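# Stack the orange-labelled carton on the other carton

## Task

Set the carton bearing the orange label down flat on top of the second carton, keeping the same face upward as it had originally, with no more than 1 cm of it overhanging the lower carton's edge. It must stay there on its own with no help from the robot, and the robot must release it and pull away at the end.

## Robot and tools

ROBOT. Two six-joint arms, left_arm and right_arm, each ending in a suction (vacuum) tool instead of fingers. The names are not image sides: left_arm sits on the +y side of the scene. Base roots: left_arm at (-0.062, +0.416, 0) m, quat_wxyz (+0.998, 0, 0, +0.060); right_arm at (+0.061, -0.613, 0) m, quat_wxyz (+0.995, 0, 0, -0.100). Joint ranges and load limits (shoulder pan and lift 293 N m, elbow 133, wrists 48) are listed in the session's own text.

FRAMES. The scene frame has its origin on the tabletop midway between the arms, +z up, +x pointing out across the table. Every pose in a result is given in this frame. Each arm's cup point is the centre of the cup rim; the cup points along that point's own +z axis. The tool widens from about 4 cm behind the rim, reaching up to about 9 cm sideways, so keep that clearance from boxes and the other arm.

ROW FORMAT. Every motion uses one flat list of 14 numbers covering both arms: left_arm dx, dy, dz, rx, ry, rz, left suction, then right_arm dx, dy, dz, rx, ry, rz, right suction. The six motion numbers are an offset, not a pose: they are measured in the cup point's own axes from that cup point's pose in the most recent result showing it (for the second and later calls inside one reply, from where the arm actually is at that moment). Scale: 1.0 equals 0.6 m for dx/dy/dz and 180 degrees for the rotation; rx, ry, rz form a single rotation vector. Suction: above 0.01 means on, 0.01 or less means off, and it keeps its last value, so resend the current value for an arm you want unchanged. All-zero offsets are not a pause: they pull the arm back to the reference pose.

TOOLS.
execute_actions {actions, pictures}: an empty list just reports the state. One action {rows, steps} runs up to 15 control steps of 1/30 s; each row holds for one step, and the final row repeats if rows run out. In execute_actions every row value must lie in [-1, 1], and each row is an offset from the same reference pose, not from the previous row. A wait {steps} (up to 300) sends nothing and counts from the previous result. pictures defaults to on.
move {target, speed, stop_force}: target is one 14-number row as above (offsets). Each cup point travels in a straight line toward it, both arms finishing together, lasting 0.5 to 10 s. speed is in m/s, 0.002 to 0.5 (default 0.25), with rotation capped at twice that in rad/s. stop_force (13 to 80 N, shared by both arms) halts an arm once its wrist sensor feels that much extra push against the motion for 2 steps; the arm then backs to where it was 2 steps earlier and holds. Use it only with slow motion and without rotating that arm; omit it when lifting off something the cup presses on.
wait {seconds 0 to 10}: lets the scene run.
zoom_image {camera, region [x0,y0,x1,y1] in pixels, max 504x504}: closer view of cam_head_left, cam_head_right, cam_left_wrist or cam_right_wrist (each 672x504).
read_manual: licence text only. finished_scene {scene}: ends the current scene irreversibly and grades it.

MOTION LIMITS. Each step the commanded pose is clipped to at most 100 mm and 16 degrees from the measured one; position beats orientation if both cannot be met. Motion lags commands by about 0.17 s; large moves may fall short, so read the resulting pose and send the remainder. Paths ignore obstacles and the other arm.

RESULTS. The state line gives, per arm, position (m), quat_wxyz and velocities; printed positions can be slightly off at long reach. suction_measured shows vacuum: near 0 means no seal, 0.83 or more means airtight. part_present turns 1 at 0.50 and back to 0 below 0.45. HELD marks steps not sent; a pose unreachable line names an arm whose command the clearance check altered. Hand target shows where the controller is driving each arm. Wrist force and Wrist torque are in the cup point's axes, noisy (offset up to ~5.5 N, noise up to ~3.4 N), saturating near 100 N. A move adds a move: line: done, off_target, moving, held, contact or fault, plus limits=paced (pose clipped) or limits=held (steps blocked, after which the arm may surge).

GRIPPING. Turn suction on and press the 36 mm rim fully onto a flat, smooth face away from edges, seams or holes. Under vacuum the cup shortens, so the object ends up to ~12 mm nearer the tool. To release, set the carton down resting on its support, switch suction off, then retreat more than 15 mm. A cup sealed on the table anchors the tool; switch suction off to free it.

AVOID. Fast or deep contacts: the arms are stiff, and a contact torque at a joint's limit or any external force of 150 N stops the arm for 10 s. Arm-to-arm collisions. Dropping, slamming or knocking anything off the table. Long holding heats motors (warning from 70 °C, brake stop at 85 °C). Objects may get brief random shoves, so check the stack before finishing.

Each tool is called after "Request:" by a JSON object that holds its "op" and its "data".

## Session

Request:
{"op": "execute_actions", "data": {"actions": []}}

Scene clock: 0.00 s of 5500.00 s.
left_arm: end_effector_position=(+0.5636, +0.4909, +0.2008) suction_measured=0.00 part_present=0 end_effector_quat_wxyz=(+0.001, -0.316, +0.949, -0.001) end_effector_velocity=(+0.000, -0.000, +0.000) end_effector_angular_velocity=(-0.000, +0.000, -0.000) | right_arm: end_effector_position=(+0.6770, -0.7386, +0.1985) suction_measured=0.00 part_present=0 end_effector_quat_wxyz=(-0.000, +0.354, +0.935, -0.000) end_effector_velocity=(-0.000, +0.000, -0.000) end_effector_angular_velocity=(+0.000, +0.001, +0.000)
Joint positions: left_arm=[-0.28  -1.558  2.142 -2.158 -1.571  2.337] | right_arm=[-0.281 -1.556  2.145 -2.159 -1.571 -2.899]
Joint velocities: left_arm=[-0.    -0.    -0.     0.001 -0.     0.   ] | right_arm=[-0.    -0.     0.     0.001  0.    -0.   ]
Wrist force (N, on the end effector, along its own x y z axes, offset not removed): no reading
Wrist torque (N m, same axes, about the end effector's origin, offset not removed): no reading
Hand target (left_arm): +0.564, +0.491, +0.201; +0.001, -0.316, +0.949, -0.001
Hand target (right_arm): +0.677, -0.739, +0.198; -0.000, +0.354, +0.935, -0.000

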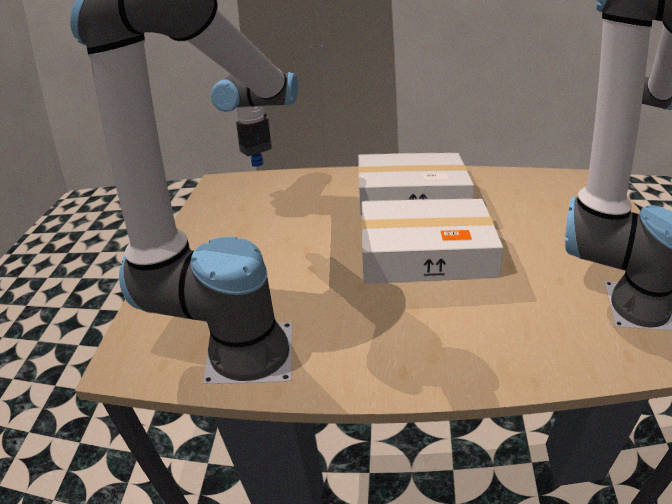

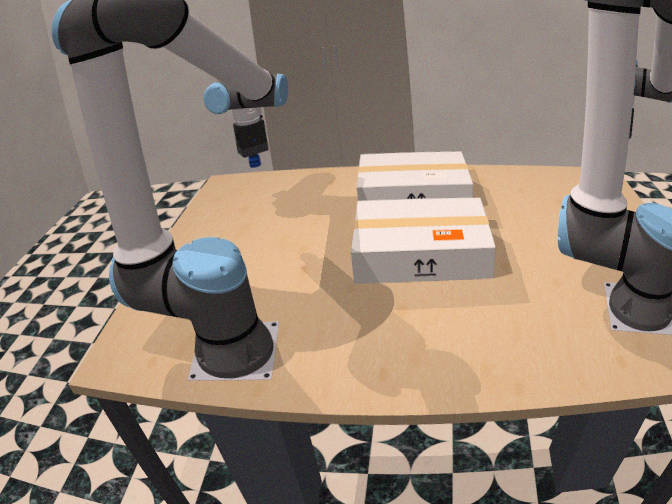

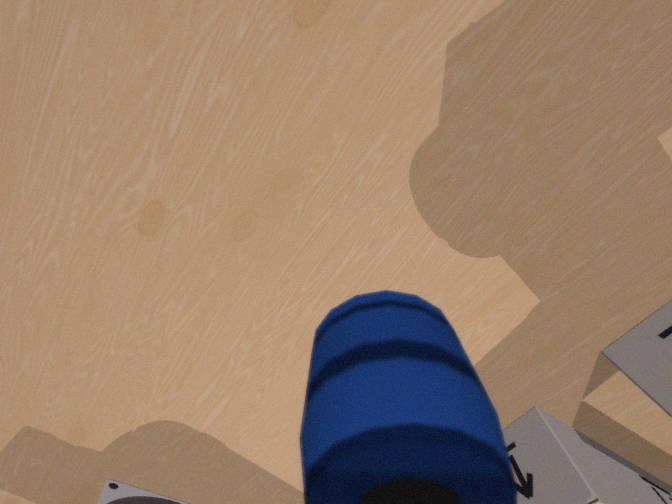

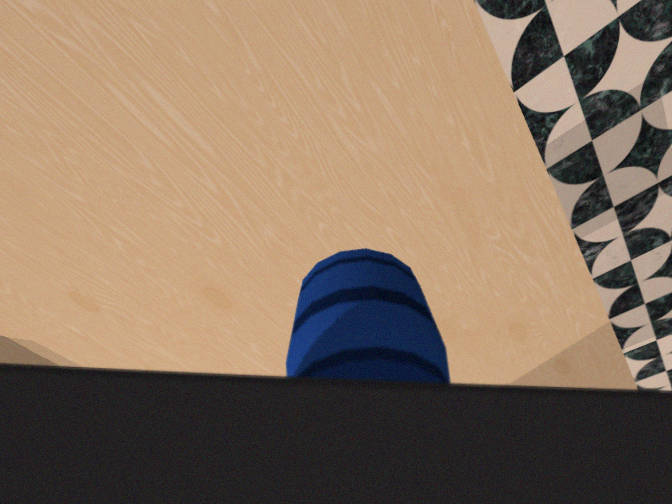

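Request:
{"op": "zoom_image", "data": {"camera": "cam_head_left", "region": [310, 130, 530, 300]}}

Request:
{"op": "zoom_image", "data": {"camera": "cam_head_right", "region": [310, 130, 530, 300]}}

Region (310, 130, 530, 300) of cam_head_left's 672x504 image, scaled by 2.291, with more detail than that image has; it fills the top 389 rows of this view, and the rest is white.

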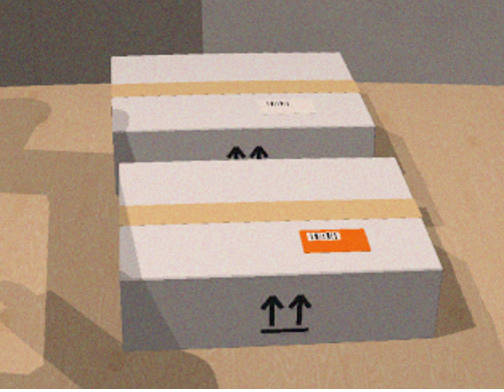

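Region (310, 130, 530, 300) of cam_head_right's 672x504 image, scaled by 2.291, with more detail than that image has; it fills the top 389 rows of this view, and the rest is white.

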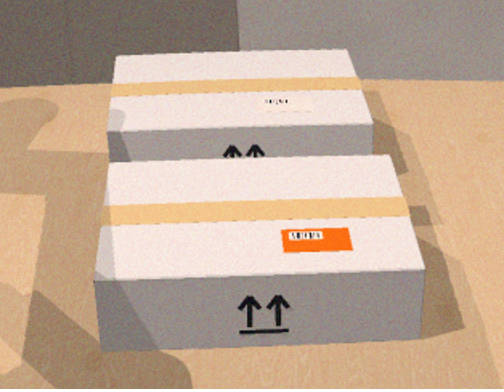

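Request:
{"op": "move", "data": {"target": [0.2944,-0.8172,-0.332,0,0,0.1918,0,0.8594,0.149,0,0,0,-0.2406,0], "speed": 0.45}}

Scene clock: 58.23 s of 5500.00 s.
left_arm: end_effector_position=(+0.7154, -0.0072, +0.4006) suction_measured=0.00 part_present=0 end_effector_quat_wxyz=(+0.001, -0.021, +1.000, -0.001) end_effector_velocity=(+0.001, -0.001, +0.001) end_effector_angular_velocity=(-0.000, +0.000, -0.001) | right_arm: end_effector_position=(+0.3505, -0.3302, +0.1985) suction_measured=0.00 part_present=0 end_effector_quat_wxyz=(-0.000, -0.016, +1.000, -0.000) end_effector_velocity=(-0.001, +0.001, -0.000) end_effector_angular_velocity=(-0.000, +0.001, +0.002)
Joint positions: left_arm=[-0.816 -1.269  1.423 -1.728 -1.571  2.404] | right_arm=[ 0.53  -2.018  2.485 -2.037 -1.571 -2.844]
Joint velocities: left_arm=[-0.     0.002 -0.004  0.002 -0.     0.001] | right_arm=[ 0.005  0.002 -0.001  0.    -0.     0.003]
Wrist force (N, on the end effector, along its own x y z axes, offset not removed): left_arm=[0.5 3.9 0.5] | right_arm=[-1.8 1.5 0.5]
Wrist torque (N m, same axes, about the end effector's origin, offset not removed): left_arm=[0.64 0.11 -0.18] | right_arm=[0.26 0.44 0.09]
Hand target (left_arm): +0.715, -0.007, +0.401; +0.001, -0.020, +1.000, -0.001
Hand target (right_arm): +0.350, -0.330, +0.198; -0.000, -0.016, +1.000, -0.000
Off the commanded pose (left_arm): 0.001 m, 0 deg.
Off the commanded pose (right_arm): 0.001 m, 0 deg.
After step 90, 53.30 s passed at rest.
move: done

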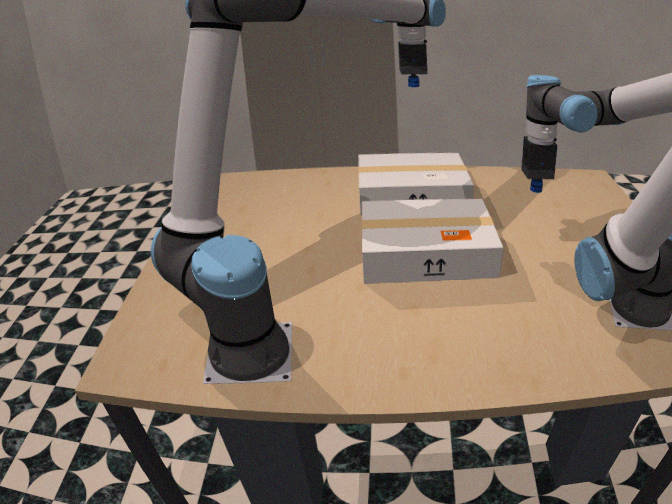

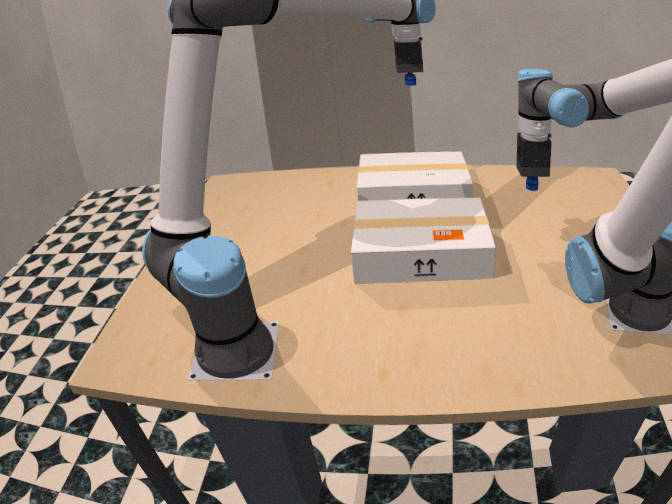

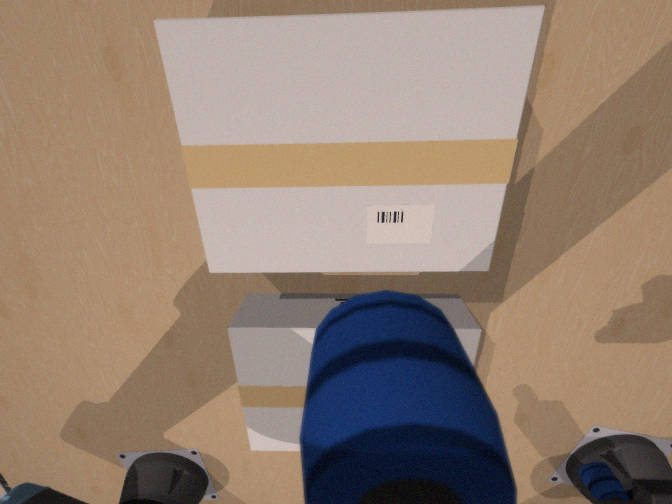

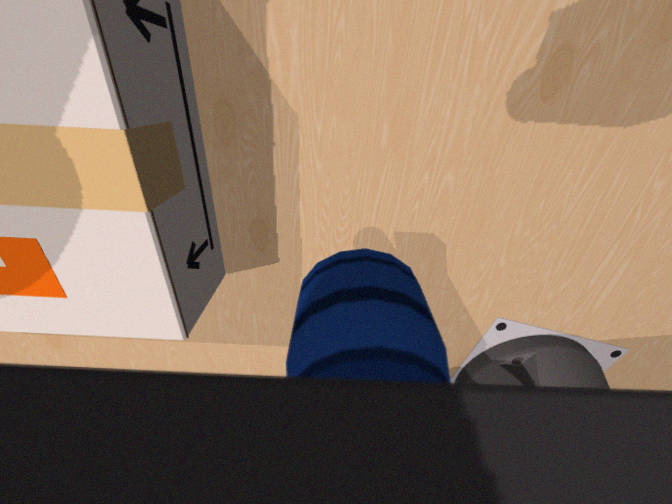

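Request:
{"op": "zoom_image", "data": {"camera": "cam_left_wrist", "region": [130, 0, 190, 45]}}

Request:
{"op": "zoom_image", "data": {"camera": "cam_left_wrist", "region": [510, 0, 570, 45]}}

Request:
{"op": "zoom_image", "data": {"camera": "cam_left_wrist", "region": [180, 245, 240, 290]}}

Request:
{"op": "zoom_image", "data": {"camera": "cam_left_wrist", "region": [460, 245, 520, 290]}}

Region (130, 0, 190, 45) of cam_left_wrist's 672x504 image, scaled by 8.400, with more detail than that image has; it fills the top 378 rows of this view, and the rest is white.

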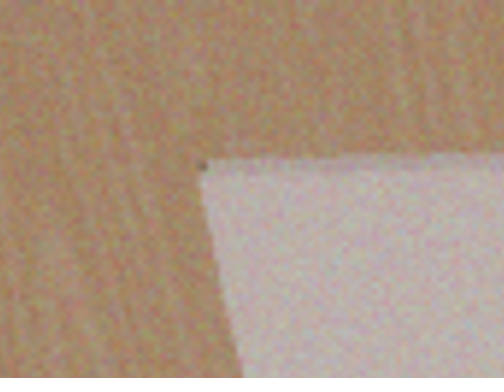

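Region (510, 0, 570, 45) of cam_left_wrist's 672x504 image, scaled by 8.400, with more detail than that image has; it fills the top 378 rows of this view, and the rest is white.

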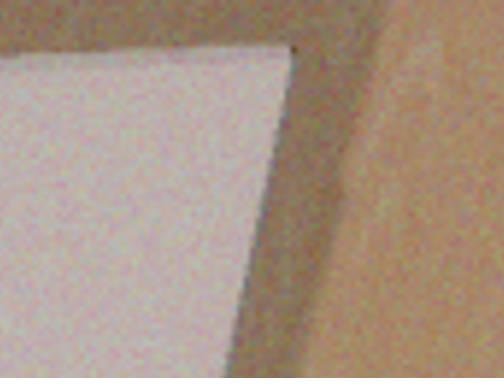

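Region (180, 245, 240, 290) of cam_left_wrist's 672x504 image, scaled by 8.400, with more detail than that image has; it fills the top 378 rows of this view, and the rest is white.

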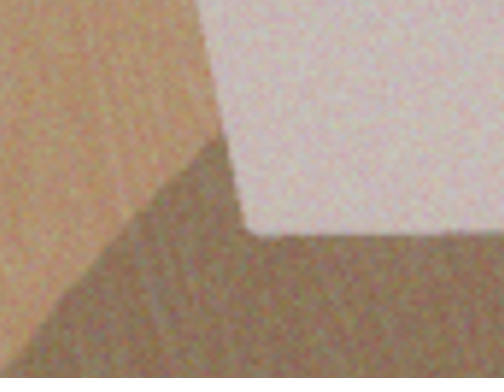

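Region (460, 245, 520, 290) of cam_left_wrist's 672x504 image, scaled by 8.400, with more detail than that image has; it fills the top 378 rows of this view, and the rest is white.

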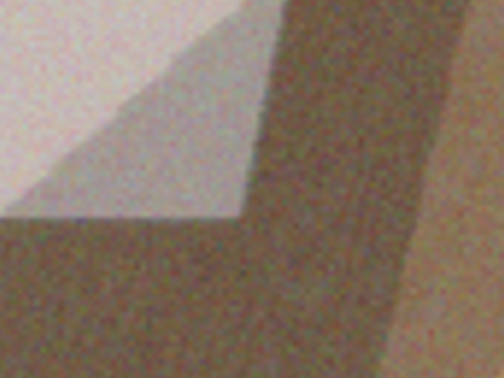

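Request:
{"op": "move", "data": {"target": [0.6115,-0.0063,0,0,0,0.0033,0,0,0,0,0,0,0,0], "speed": 0.45}}

Scene clock: 79.00 s of 5500.00 s.
left_arm: end_effector_position=(+0.3490, -0.0258, +0.4000) suction_measured=0.00 part_present=0 end_effector_quat_wxyz=(+0.000, -0.015, +1.000, -0.001) end_effector_velocity=(-0.002, -0.000, +0.000) end_effector_angular_velocity=(+0.001, -0.001, +0.000) | right_arm: end_effector_position=(+0.3505, -0.3302, +0.1984) suction_measured=0.00 part_present=0 end_effector_quat_wxyz=(-0.000, -0.016, +1.000, -0.000) end_effector_velocity=(+0.000, +0.000, +0.000) end_effector_angular_velocity=(+0.001, -0.001, -0.000)
Joint positions: left_arm=[-1.234 -1.742  1.93  -1.762 -1.571  1.996] | right_arm=[ 0.53  -2.018  2.485 -2.037 -1.571 -2.844]
Joint velocities: left_arm=[-0.003 -0.002  0.001  0.001  0.001 -0.003] | right_arm=[-0.    -0.    -0.    -0.     0.001  0.   ]
Wrist force (N, on the end effector, along its own x y z axes, offset not removed): left_arm=[-0.4 1.6 -2.0] | right_arm=[-1.4 2.1 -0.7]
Wrist torque (N m, same axes, about the end effector's origin, offset not removed): left_arm=[0.30 0.29 -0.33] | right_arm=[0.33 0.28 0.10]
Hand target (left_arm): +0.349, -0.026, +0.400; +0.000, -0.015, +1.000, -0.001
Hand target (right_arm): +0.350, -0.330, +0.198; -0.000, -0.016, +1.000, -0.000
Off the commanded pose (left_arm): 0.000 m, 0 deg.
Off the commanded pose (right_arm): 0.000 m, 0 deg.
After step 90, 16.27 s passed at rest.
move: done

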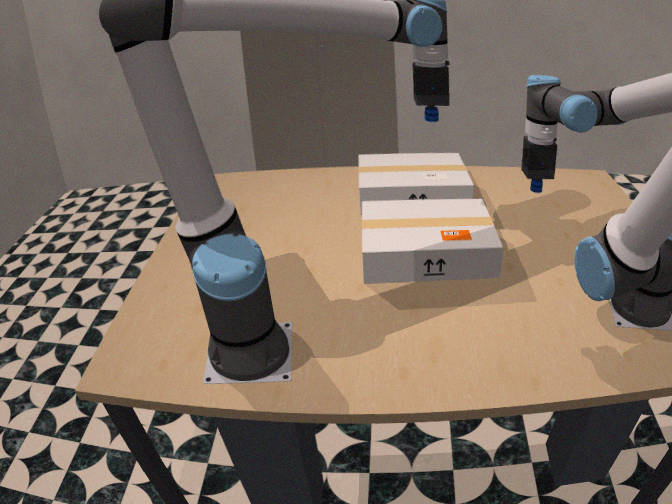

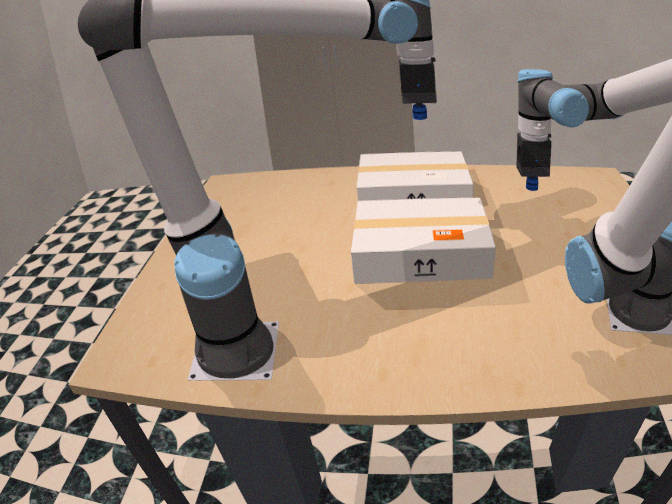

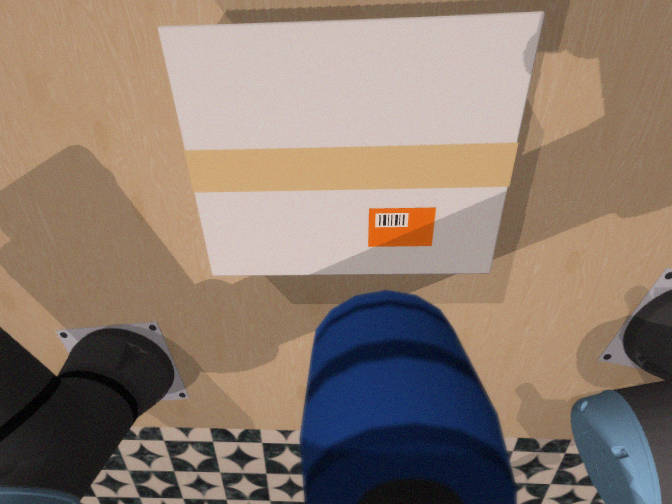

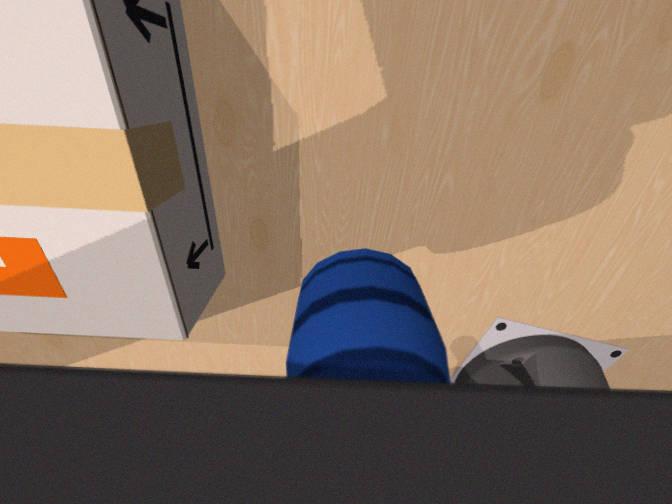

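Request:
{"op": "zoom_image", "data": {"camera": "cam_left_wrist", "region": [130, 0, 190, 45]}}

Request:
{"op": "zoom_image", "data": {"camera": "cam_left_wrist", "region": [510, 0, 570, 45]}}

Request:
{"op": "zoom_image", "data": {"camera": "cam_left_wrist", "region": [180, 245, 240, 290]}}

Request:
{"op": "zoom_image", "data": {"camera": "cam_left_wrist", "region": [460, 245, 520, 290]}}

Region (130, 0, 190, 45) of cam_left_wrist's 672x504 image, scaled by 8.400, with more detail than that image has; it fills the top 378 rows of this view, and the rest is white.

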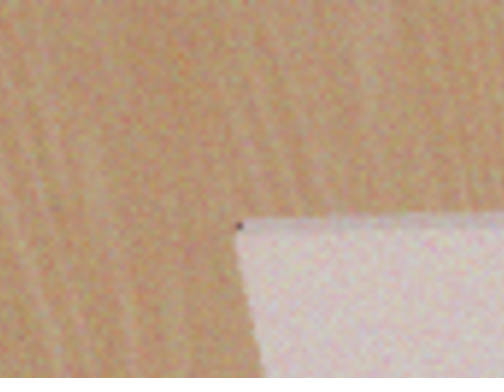

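Region (510, 0, 570, 45) of cam_left_wrist's 672x504 image, scaled by 8.400, with more detail than that image has; it fills the top 378 rows of this view, and the rest is white.

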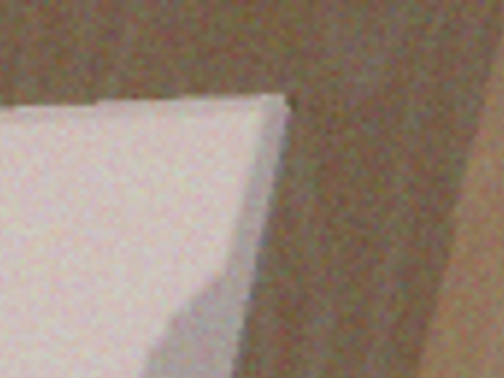

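Region (180, 245, 240, 290) of cam_left_wrist's 672x504 image, scaled by 8.400, with more detail than that image has; it fills the top 378 rows of this view, and the rest is white.

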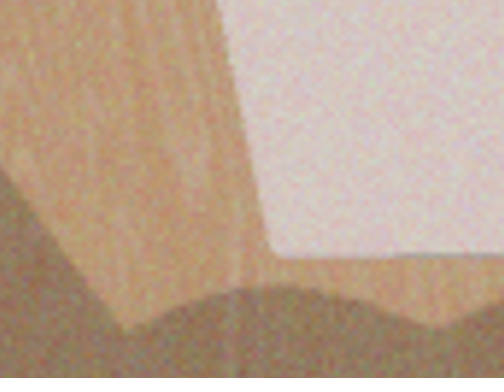

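Region (460, 245, 520, 290) of cam_left_wrist's 672x504 image, scaled by 8.400, with more detail than that image has; it fills the top 378 rows of this view, and the rest is white.

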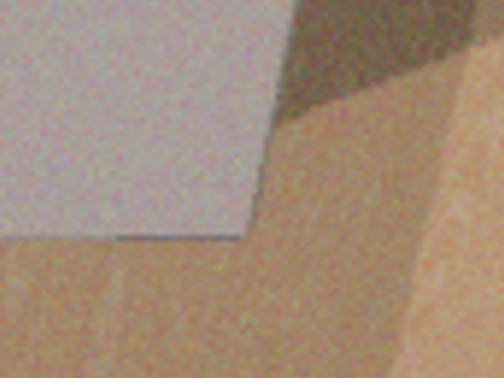

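Request:
{"op": "move", "data": {"target": [-0.0019,0.2309,0.4633,0,0,-0.0025,0,-0.0188,0.2714,0.1273,0,0,-0.0022,0], "speed": 0.35}}

Scene clock: 131.50 s of 5500.00 s.
left_arm: end_effector_position=(+0.3465, +0.1119, +0.1218) suction_measured=0.00 part_present=0 end_effector_quat_wxyz=(+0.000, -0.019, +1.000, -0.001) end_effector_velocity=(+0.001, +0.001, -0.002) end_effector_angular_velocity=(-0.002, -0.000, +0.001) | right_arm: end_effector_position=(+0.3567, -0.1674, +0.1222) suction_measured=0.00 part_present=0 end_effector_quat_wxyz=(-0.000, -0.019, +1.000, -0.000) end_effector_velocity=(+0.001, +0.001, -0.000) end_effector_angular_velocity=(+0.001, -0.001, -0.000)
Joint positions: left_arm=[-1.109 -1.666  2.421 -2.328 -1.571  2.114] | right_arm=[ 0.855 -1.618  2.376 -2.328 -1.571 -2.527]
Joint velocities: left_arm=[ 0.002  0.003  0.002 -0.007 -0.001  0.001] | right_arm=[ 0.001  0.002 -0.001 -0.002  0.     0.001]
Wrist force (N, on the end effector, along its own x y z axes, offset not removed): left_arm=[1.1 2.4 -0.7] | right_arm=[-1.9 2.0 -0.1]
Wrist torque (N m, same axes, about the end effector's origin, offset not removed): left_arm=[0.24 0.15 -0.22] | right_arm=[0.32 0.41 0.10]
Hand target (left_arm): +0.347, +0.112, +0.122; +0.000, -0.019, +1.000, -0.001
Hand target (right_arm): +0.357, -0.167, +0.122; -0.000, -0.019, +1.000, -0.000
Off the commanded pose (left_arm): 0.000 m, 0 deg.
Off the commanded pose (right_arm): 0.000 m, 0 deg.
After step 90, 48.00 s passed at rest.
move: done

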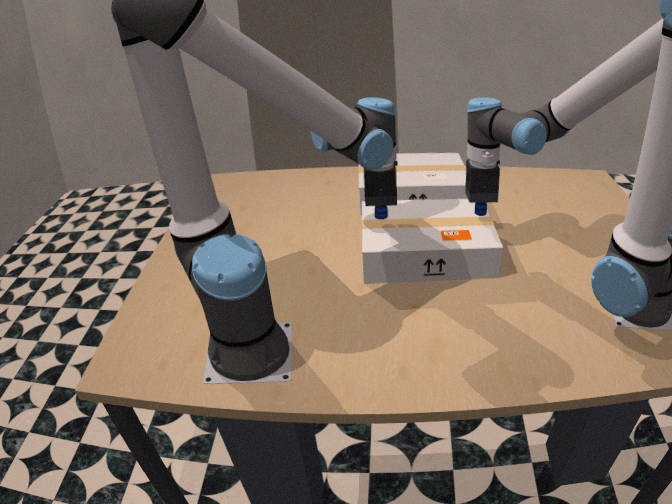

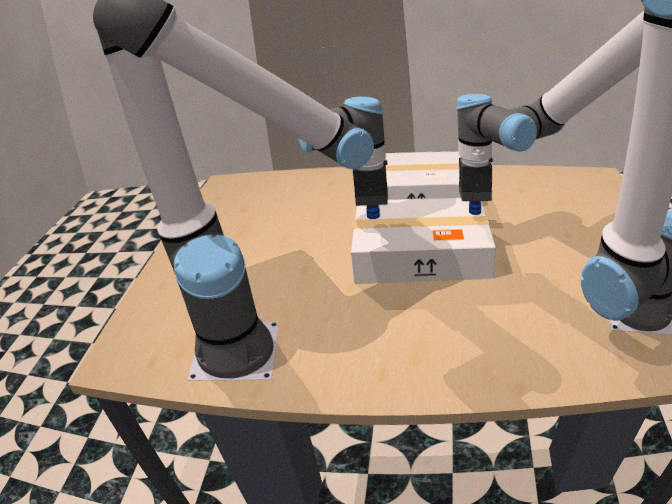

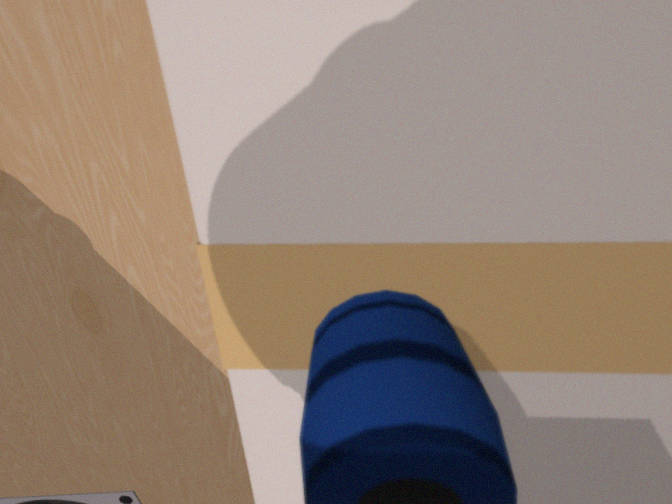

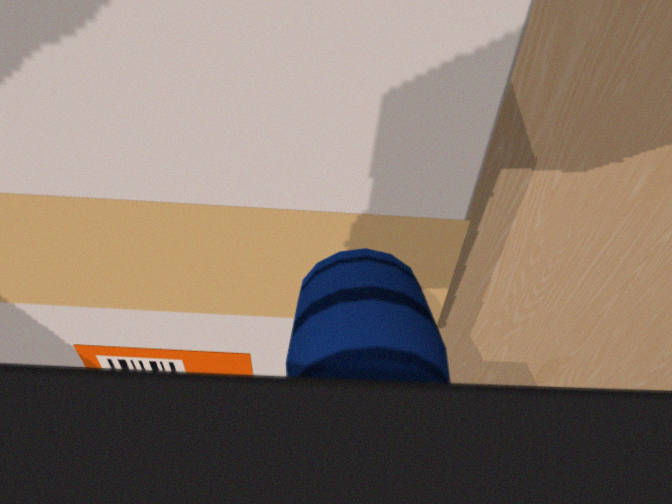

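Request:
{"op": "move", "data": {"target": [0,0,0.043,0,0,0,1,0,0,0.0435,0,0,0,1], "speed": 0.03, "stop_force": 15}}

Scene clock: 143.30 s of 5500.00 s.
left_arm: end_effector_position=(+0.3465, +0.1119, +0.0961) suction_measured=0.83 part_present=1 end_effector_quat_wxyz=(+0.000, -0.019, +1.000, -0.001) end_effector_velocity=(-0.001, -0.000, -0.002) end_effector_angular_velocity=(-0.001, +0.000, -0.001) | right_arm: end_effector_position=(+0.3565, -0.1674, +0.0962) suction_measured=0.86 part_present=1 end_effector_quat_wxyz=(-0.000, -0.019, +1.000, -0.001) end_effector_velocity=(-0.001, -0.001, -0.003) end_effector_angular_velocity=(-0.002, +0.002, -0.000)
Joint positions: left_arm=[-1.109 -1.62   2.444 -2.397 -1.571  2.114] | right_arm=[ 0.855 -1.574  2.399 -2.394 -1.572 -2.527]
Joint velocities: left_arm=[-0.001  0.004  0.003 -0.007 -0.001 -0.   ] | right_arm=[ 0.     0.004  0.002 -0.004 -0.001  0.   ]
Wrist force (N, on the end effector, along its own x y z axes, offset not removed): left_arm=[-2.4 5.4 9.9] | right_arm=[-3.9 -3.0 15.7]
Wrist torque (N m, same axes, about the end effector's origin, offset not removed): left_arm=[0.22 0.40 -0.24] | right_arm=[0.19 0.41 0.15]
Hand target (left_arm): +0.347, +0.112, +0.096; +0.000, -0.019, +1.000, -0.001
Hand target (right_arm): +0.357, -0.167, +0.096; -0.000, -0.019, +1.000, -0.000
Off the commanded pose (left_arm): 0.000 m, 0 deg.
Off the commanded pose (right_arm): 0.000 m, 0 deg.
After step 90, 7.63 s passed at rest.
move: done

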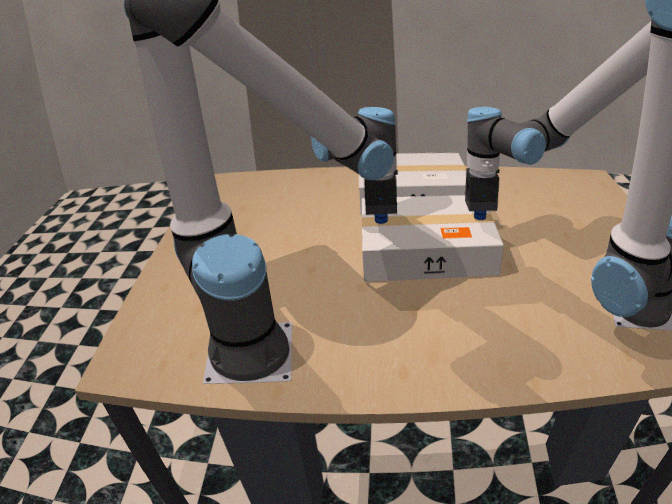

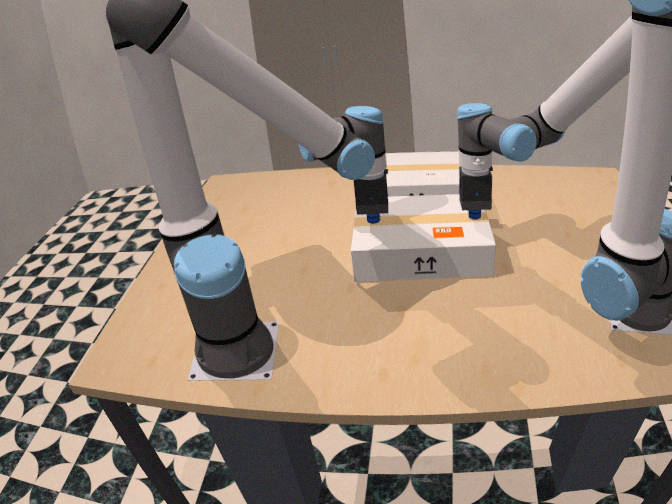

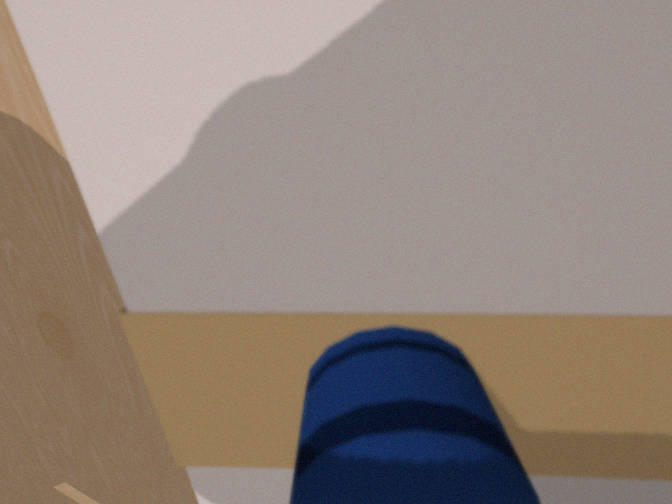

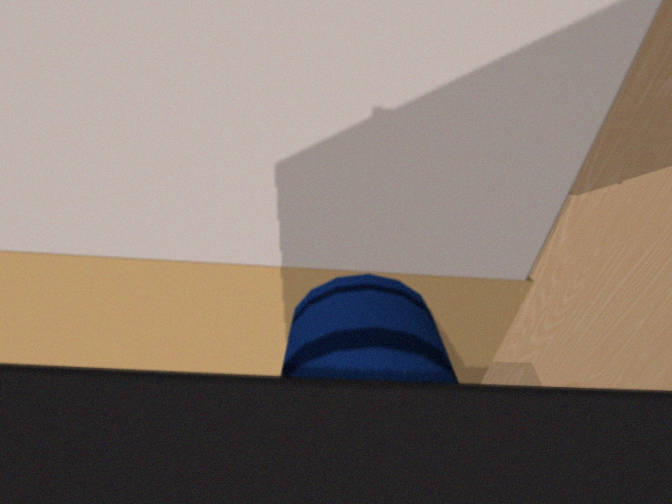

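Request:
{"op": "move", "data": {"target": [0,0,-0.21,0,0,0,1,0,0,-0.21,0,0,0,1], "speed": 0.15}}

Scene clock: 167.40 s of 5500.00 s.
left_arm: end_effector_position=(+0.3463, +0.1122, +0.2221) suction_measured=0.89 part_present=1 end_effector_quat_wxyz=(+0.000, -0.019, +1.000, -0.001) end_effector_velocity=(+0.000, +0.000, +0.002) end_effector_angular_velocity=(+0.001, -0.002, -0.000) | right_arm: end_effector_position=(+0.3566, -0.1672, +0.2219) suction_measured=0.96 part_present=1 end_effector_quat_wxyz=(-0.000, -0.020, +1.000, -0.001) end_effector_velocity=(-0.000, -0.000, +0.001) end_effector_angular_velocity=(+0.000, +0.002, +0.000)
Joint positions: left_arm=[-1.109 -1.805  2.311 -2.08  -1.571  2.114] | right_arm=[ 0.855 -1.751  2.271 -2.09  -1.572 -2.527]
Joint velocities: left_arm=[-0.001 -0.002 -0.002  0.004  0.002 -0.   ] | right_arm=[-0.001 -0.002 -0.002  0.005  0.001 -0.001]
Wrist force (N, on the end effector, along its own x y z axes, offset not removed): left_arm=[1.0 2.8 14.4] | right_arm=[-1.5 0.4 15.7]
Wrist torque (N m, same axes, about the end effector's origin, offset not removed): left_arm=[0.51 -0.04 -0.23] | right_arm=[0.18 0.24 0.16]
Hand target (left_arm): +0.346, +0.112, +0.222; +0.000, -0.019, +1.000, -0.001
Hand target (right_arm): +0.357, -0.167, +0.222; -0.000, -0.019, +1.000, -0.001
Off the commanded pose (left_arm): 0.000 m, 0 deg.
Off the commanded pose (right_arm): 0.000 m, 0 deg.
After step 90, 19.77 s passed at rest.
move: done

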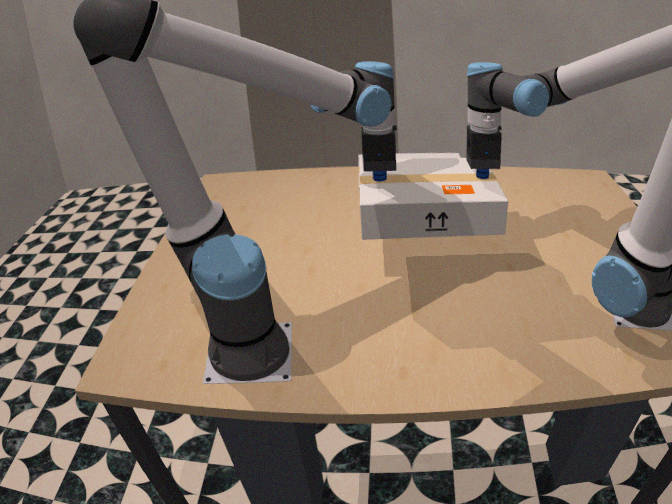

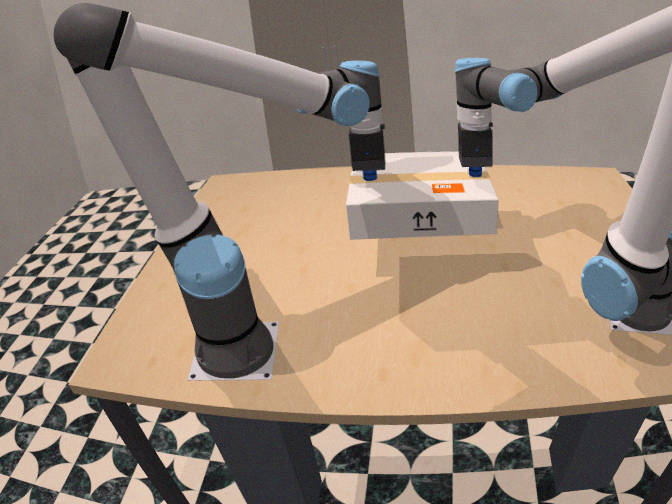

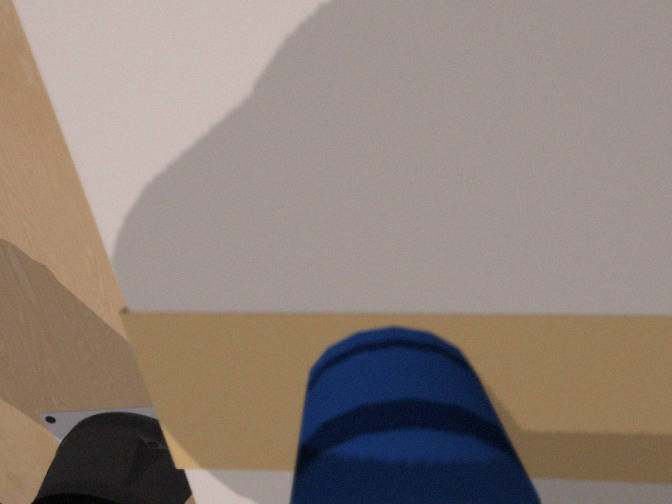

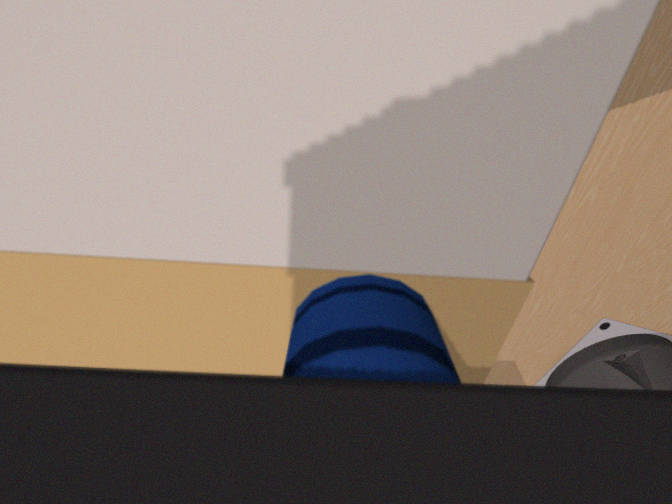

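Request:
{"op": "move", "data": {"target": [-0.6179,0.0108,0,0,0,-0.0025,1,-0.6210,0.0108,0,0,0,-0.0025,1], "speed": 0.22}}

Request:
{"op": "move", "data": {"target": [0,0,0.035,0,0,0,1,0,0,0.035,0,0,0,1], "speed": 0.04, "stop_force": 13}}

Request:
{"op": "zoom_image", "data": {"camera": "cam_head_left", "region": [335, 110, 495, 230]}}

Request:
{"op": "zoom_image", "data": {"camera": "cam_head_right", "region": [335, 110, 495, 230]}}

Scene clock: 179.07 s of 5500.00 s.
left_arm: end_effector_position=(+0.7166, +0.1330, +0.2226) suction_measured=0.89 part_present=1 end_effector_quat_wxyz=(+0.001, -0.023, +1.000, -0.001) end_effector_velocity=(+0.002, -0.000, +0.000) end_effector_angular_velocity=(+0.000, -0.000, -0.000) | right_arm: end_effector_position=(+0.7284, -0.1465, +0.2219) suction_measured=0.96 part_present=1 end_effector_quat_wxyz=(-0.000, -0.023, +1.000, -0.000) end_effector_velocity=(+0.002, +0.001, +0.000) end_effector_angular_velocity=(+0.001, +0.001, +0.001)
Joint positions: left_arm=[-0.68  -1.267  1.75  -2.056 -1.571  2.535] | right_arm=[ 0.596 -1.287  1.778 -2.061 -1.572 -2.794]
Joint velocities: left_arm=[ 0.001  0.003 -0.004  0.001  0.     0.001] | right_arm=[-0.001  0.002 -0.004  0.002  0.001 -0.002]
Wrist force (N, on the end effector, along its own x y z axes, offset not removed): left_arm=[0.5 13.7 12.2] | right_arm=[-4.1 -9.7 16.9]
Wrist torque (N m, same axes, about the end effector's origin, offset not removed): left_arm=[0.66 -0.07 -0.27] | right_arm=[0.17 0.64 0.15]
Hand target (left_arm): +0.717, +0.133, +0.223; +0.001, -0.023, +1.000, -0.001
Hand target (right_arm): +0.729, -0.146, +0.222; -0.000, -0.023, +1.000, -0.000
Off the commanded pose (left_arm): 0.000 m, 0 deg.
Off the commanded pose (right_arm): 0.000 m, 0 deg.
After step 90, 6.43 s passed at rest.
move: done

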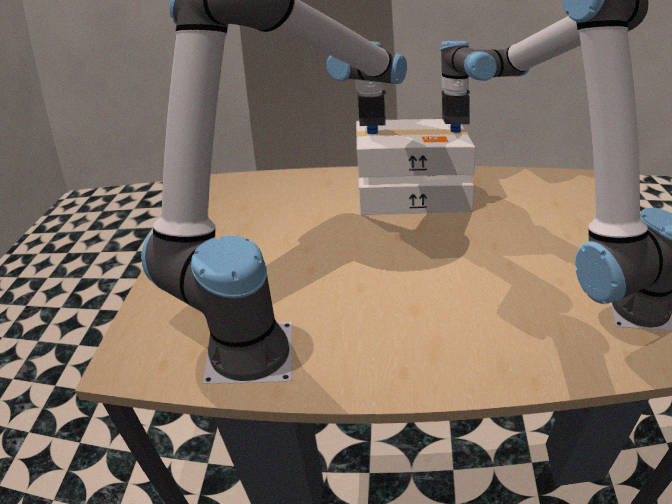

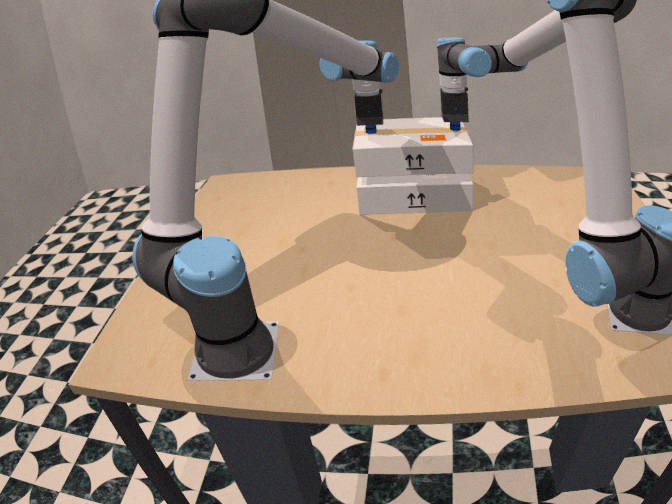

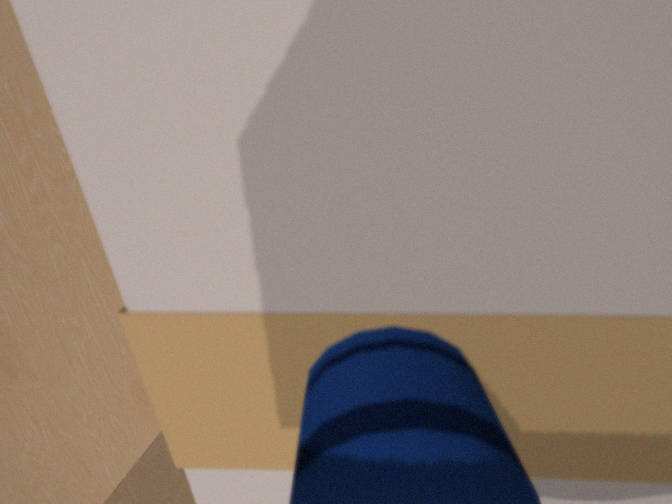

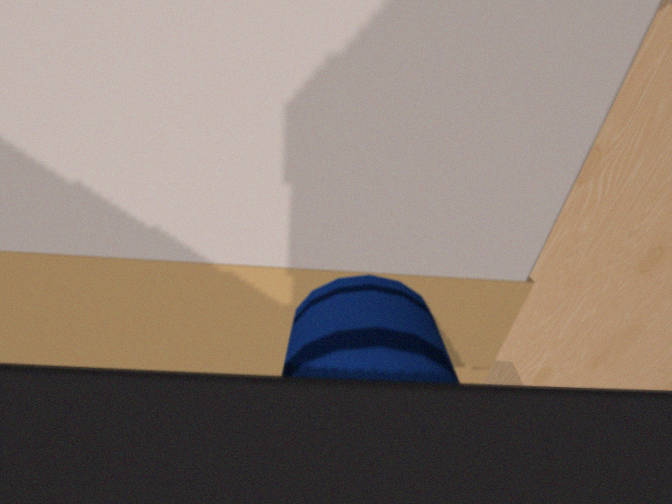

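Scene clock: 179.93 s of 5500.00 s.
left_arm: end_effector_position=(+0.7167, +0.1330, +0.2018) suction_measured=0.89 part_present=1 end_effector_quat_wxyz=(+0.001, -0.023, +1.000, -0.001) end_effector_velocity=(-0.000, +0.000, -0.002) end_effector_angular_velocity=(+0.002, +0.000, -0.001) | right_arm: end_effector_position=(+0.7284, -0.1465, +0.2010) suction_measured=0.96 part_present=1 end_effector_quat_wxyz=(-0.000, -0.023, +1.000, -0.000) end_effector_velocity=(+0.000, -0.000, -0.002) end_effector_angular_velocity=(-0.001, -0.000, +0.000)
Joint positions: left_arm=[-0.68  -1.251  1.769 -2.092 -1.571  2.535] | right_arm=[ 0.596 -1.27   1.796 -2.097 -1.572 -2.794]
Joint velocities: left_arm=[-0.     0.001  0.002 -0.002  0.001  0.   ] | right_arm=[-0.     0.001  0.002 -0.003 -0.001 -0.   ]
Wrist force (N, on the end effector, along its own x y z axes, offset not removed): left_arm=[-1.1 12.2 11.3] | right_arm=[-2.7 -9.1 17.6]
Wrist torque (N m, same axes, about the end effector's origin, offset not removed): left_arm=[0.44 0.26 -0.28] | right_arm=[0.25 0.47 0.15]
Hand target (left_arm): +0.717, +0.133, +0.202; +0.001, -0.023, +1.000, -0.001
Hand target (right_arm): +0.728, -0.147, +0.201; -0.000, -0.023, +1.000, -0.000
Off the commanded pose (left_arm): 0.000 m, 0 deg.
Off the commanded pose (right_arm): 0.000 m, 0 deg.
move: done

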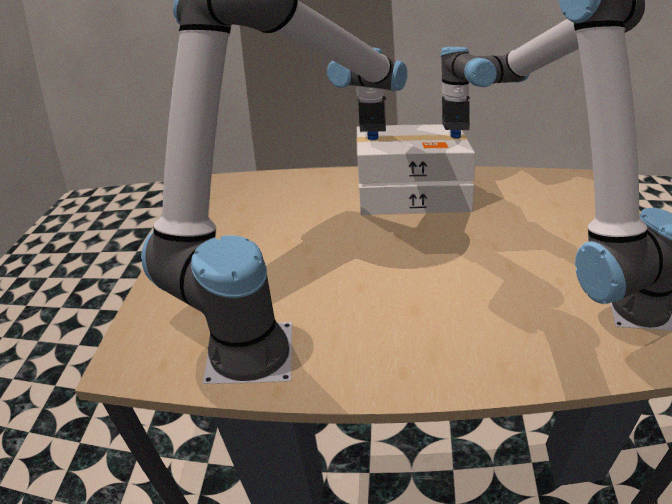

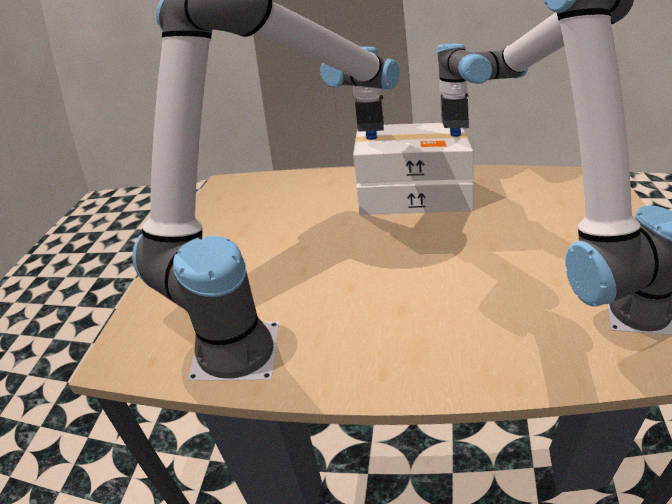

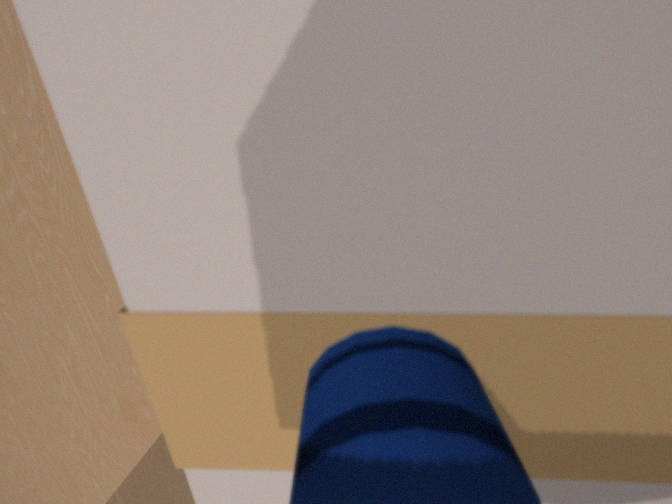

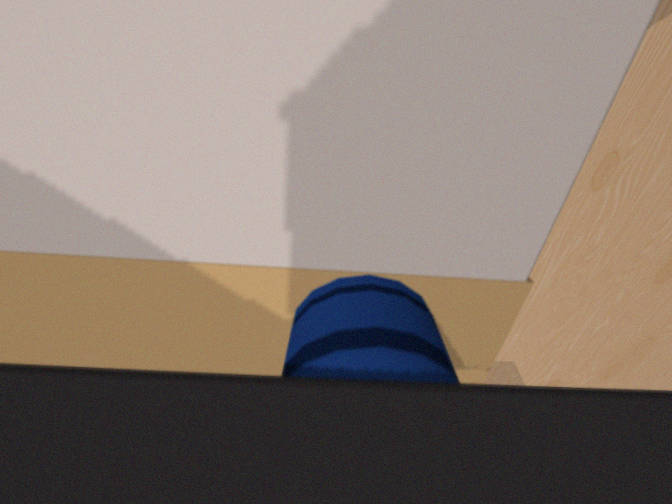

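Region (335, 110, 495, 230) of cam_head_left's 672x504 image, scaled by 3.150, with more detail than that image has; it fills the top 378 rows of this view, and the rest is white.

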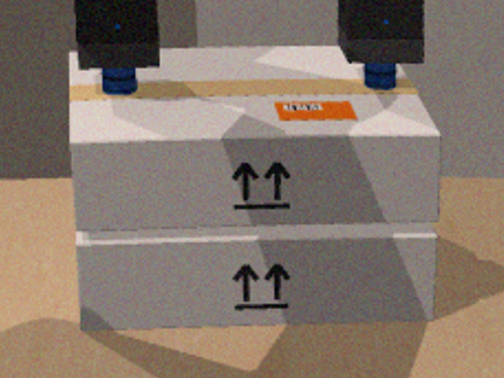

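Region (335, 110, 495, 230) of cam_head_right's 672x504 image, scaled by 3.150, with more detail than that image has; it fills the top 378 rows of this view, and the rest is white.

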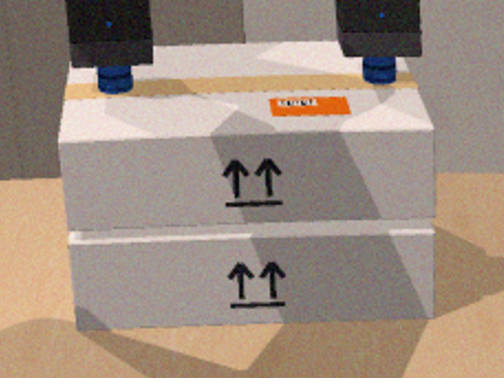

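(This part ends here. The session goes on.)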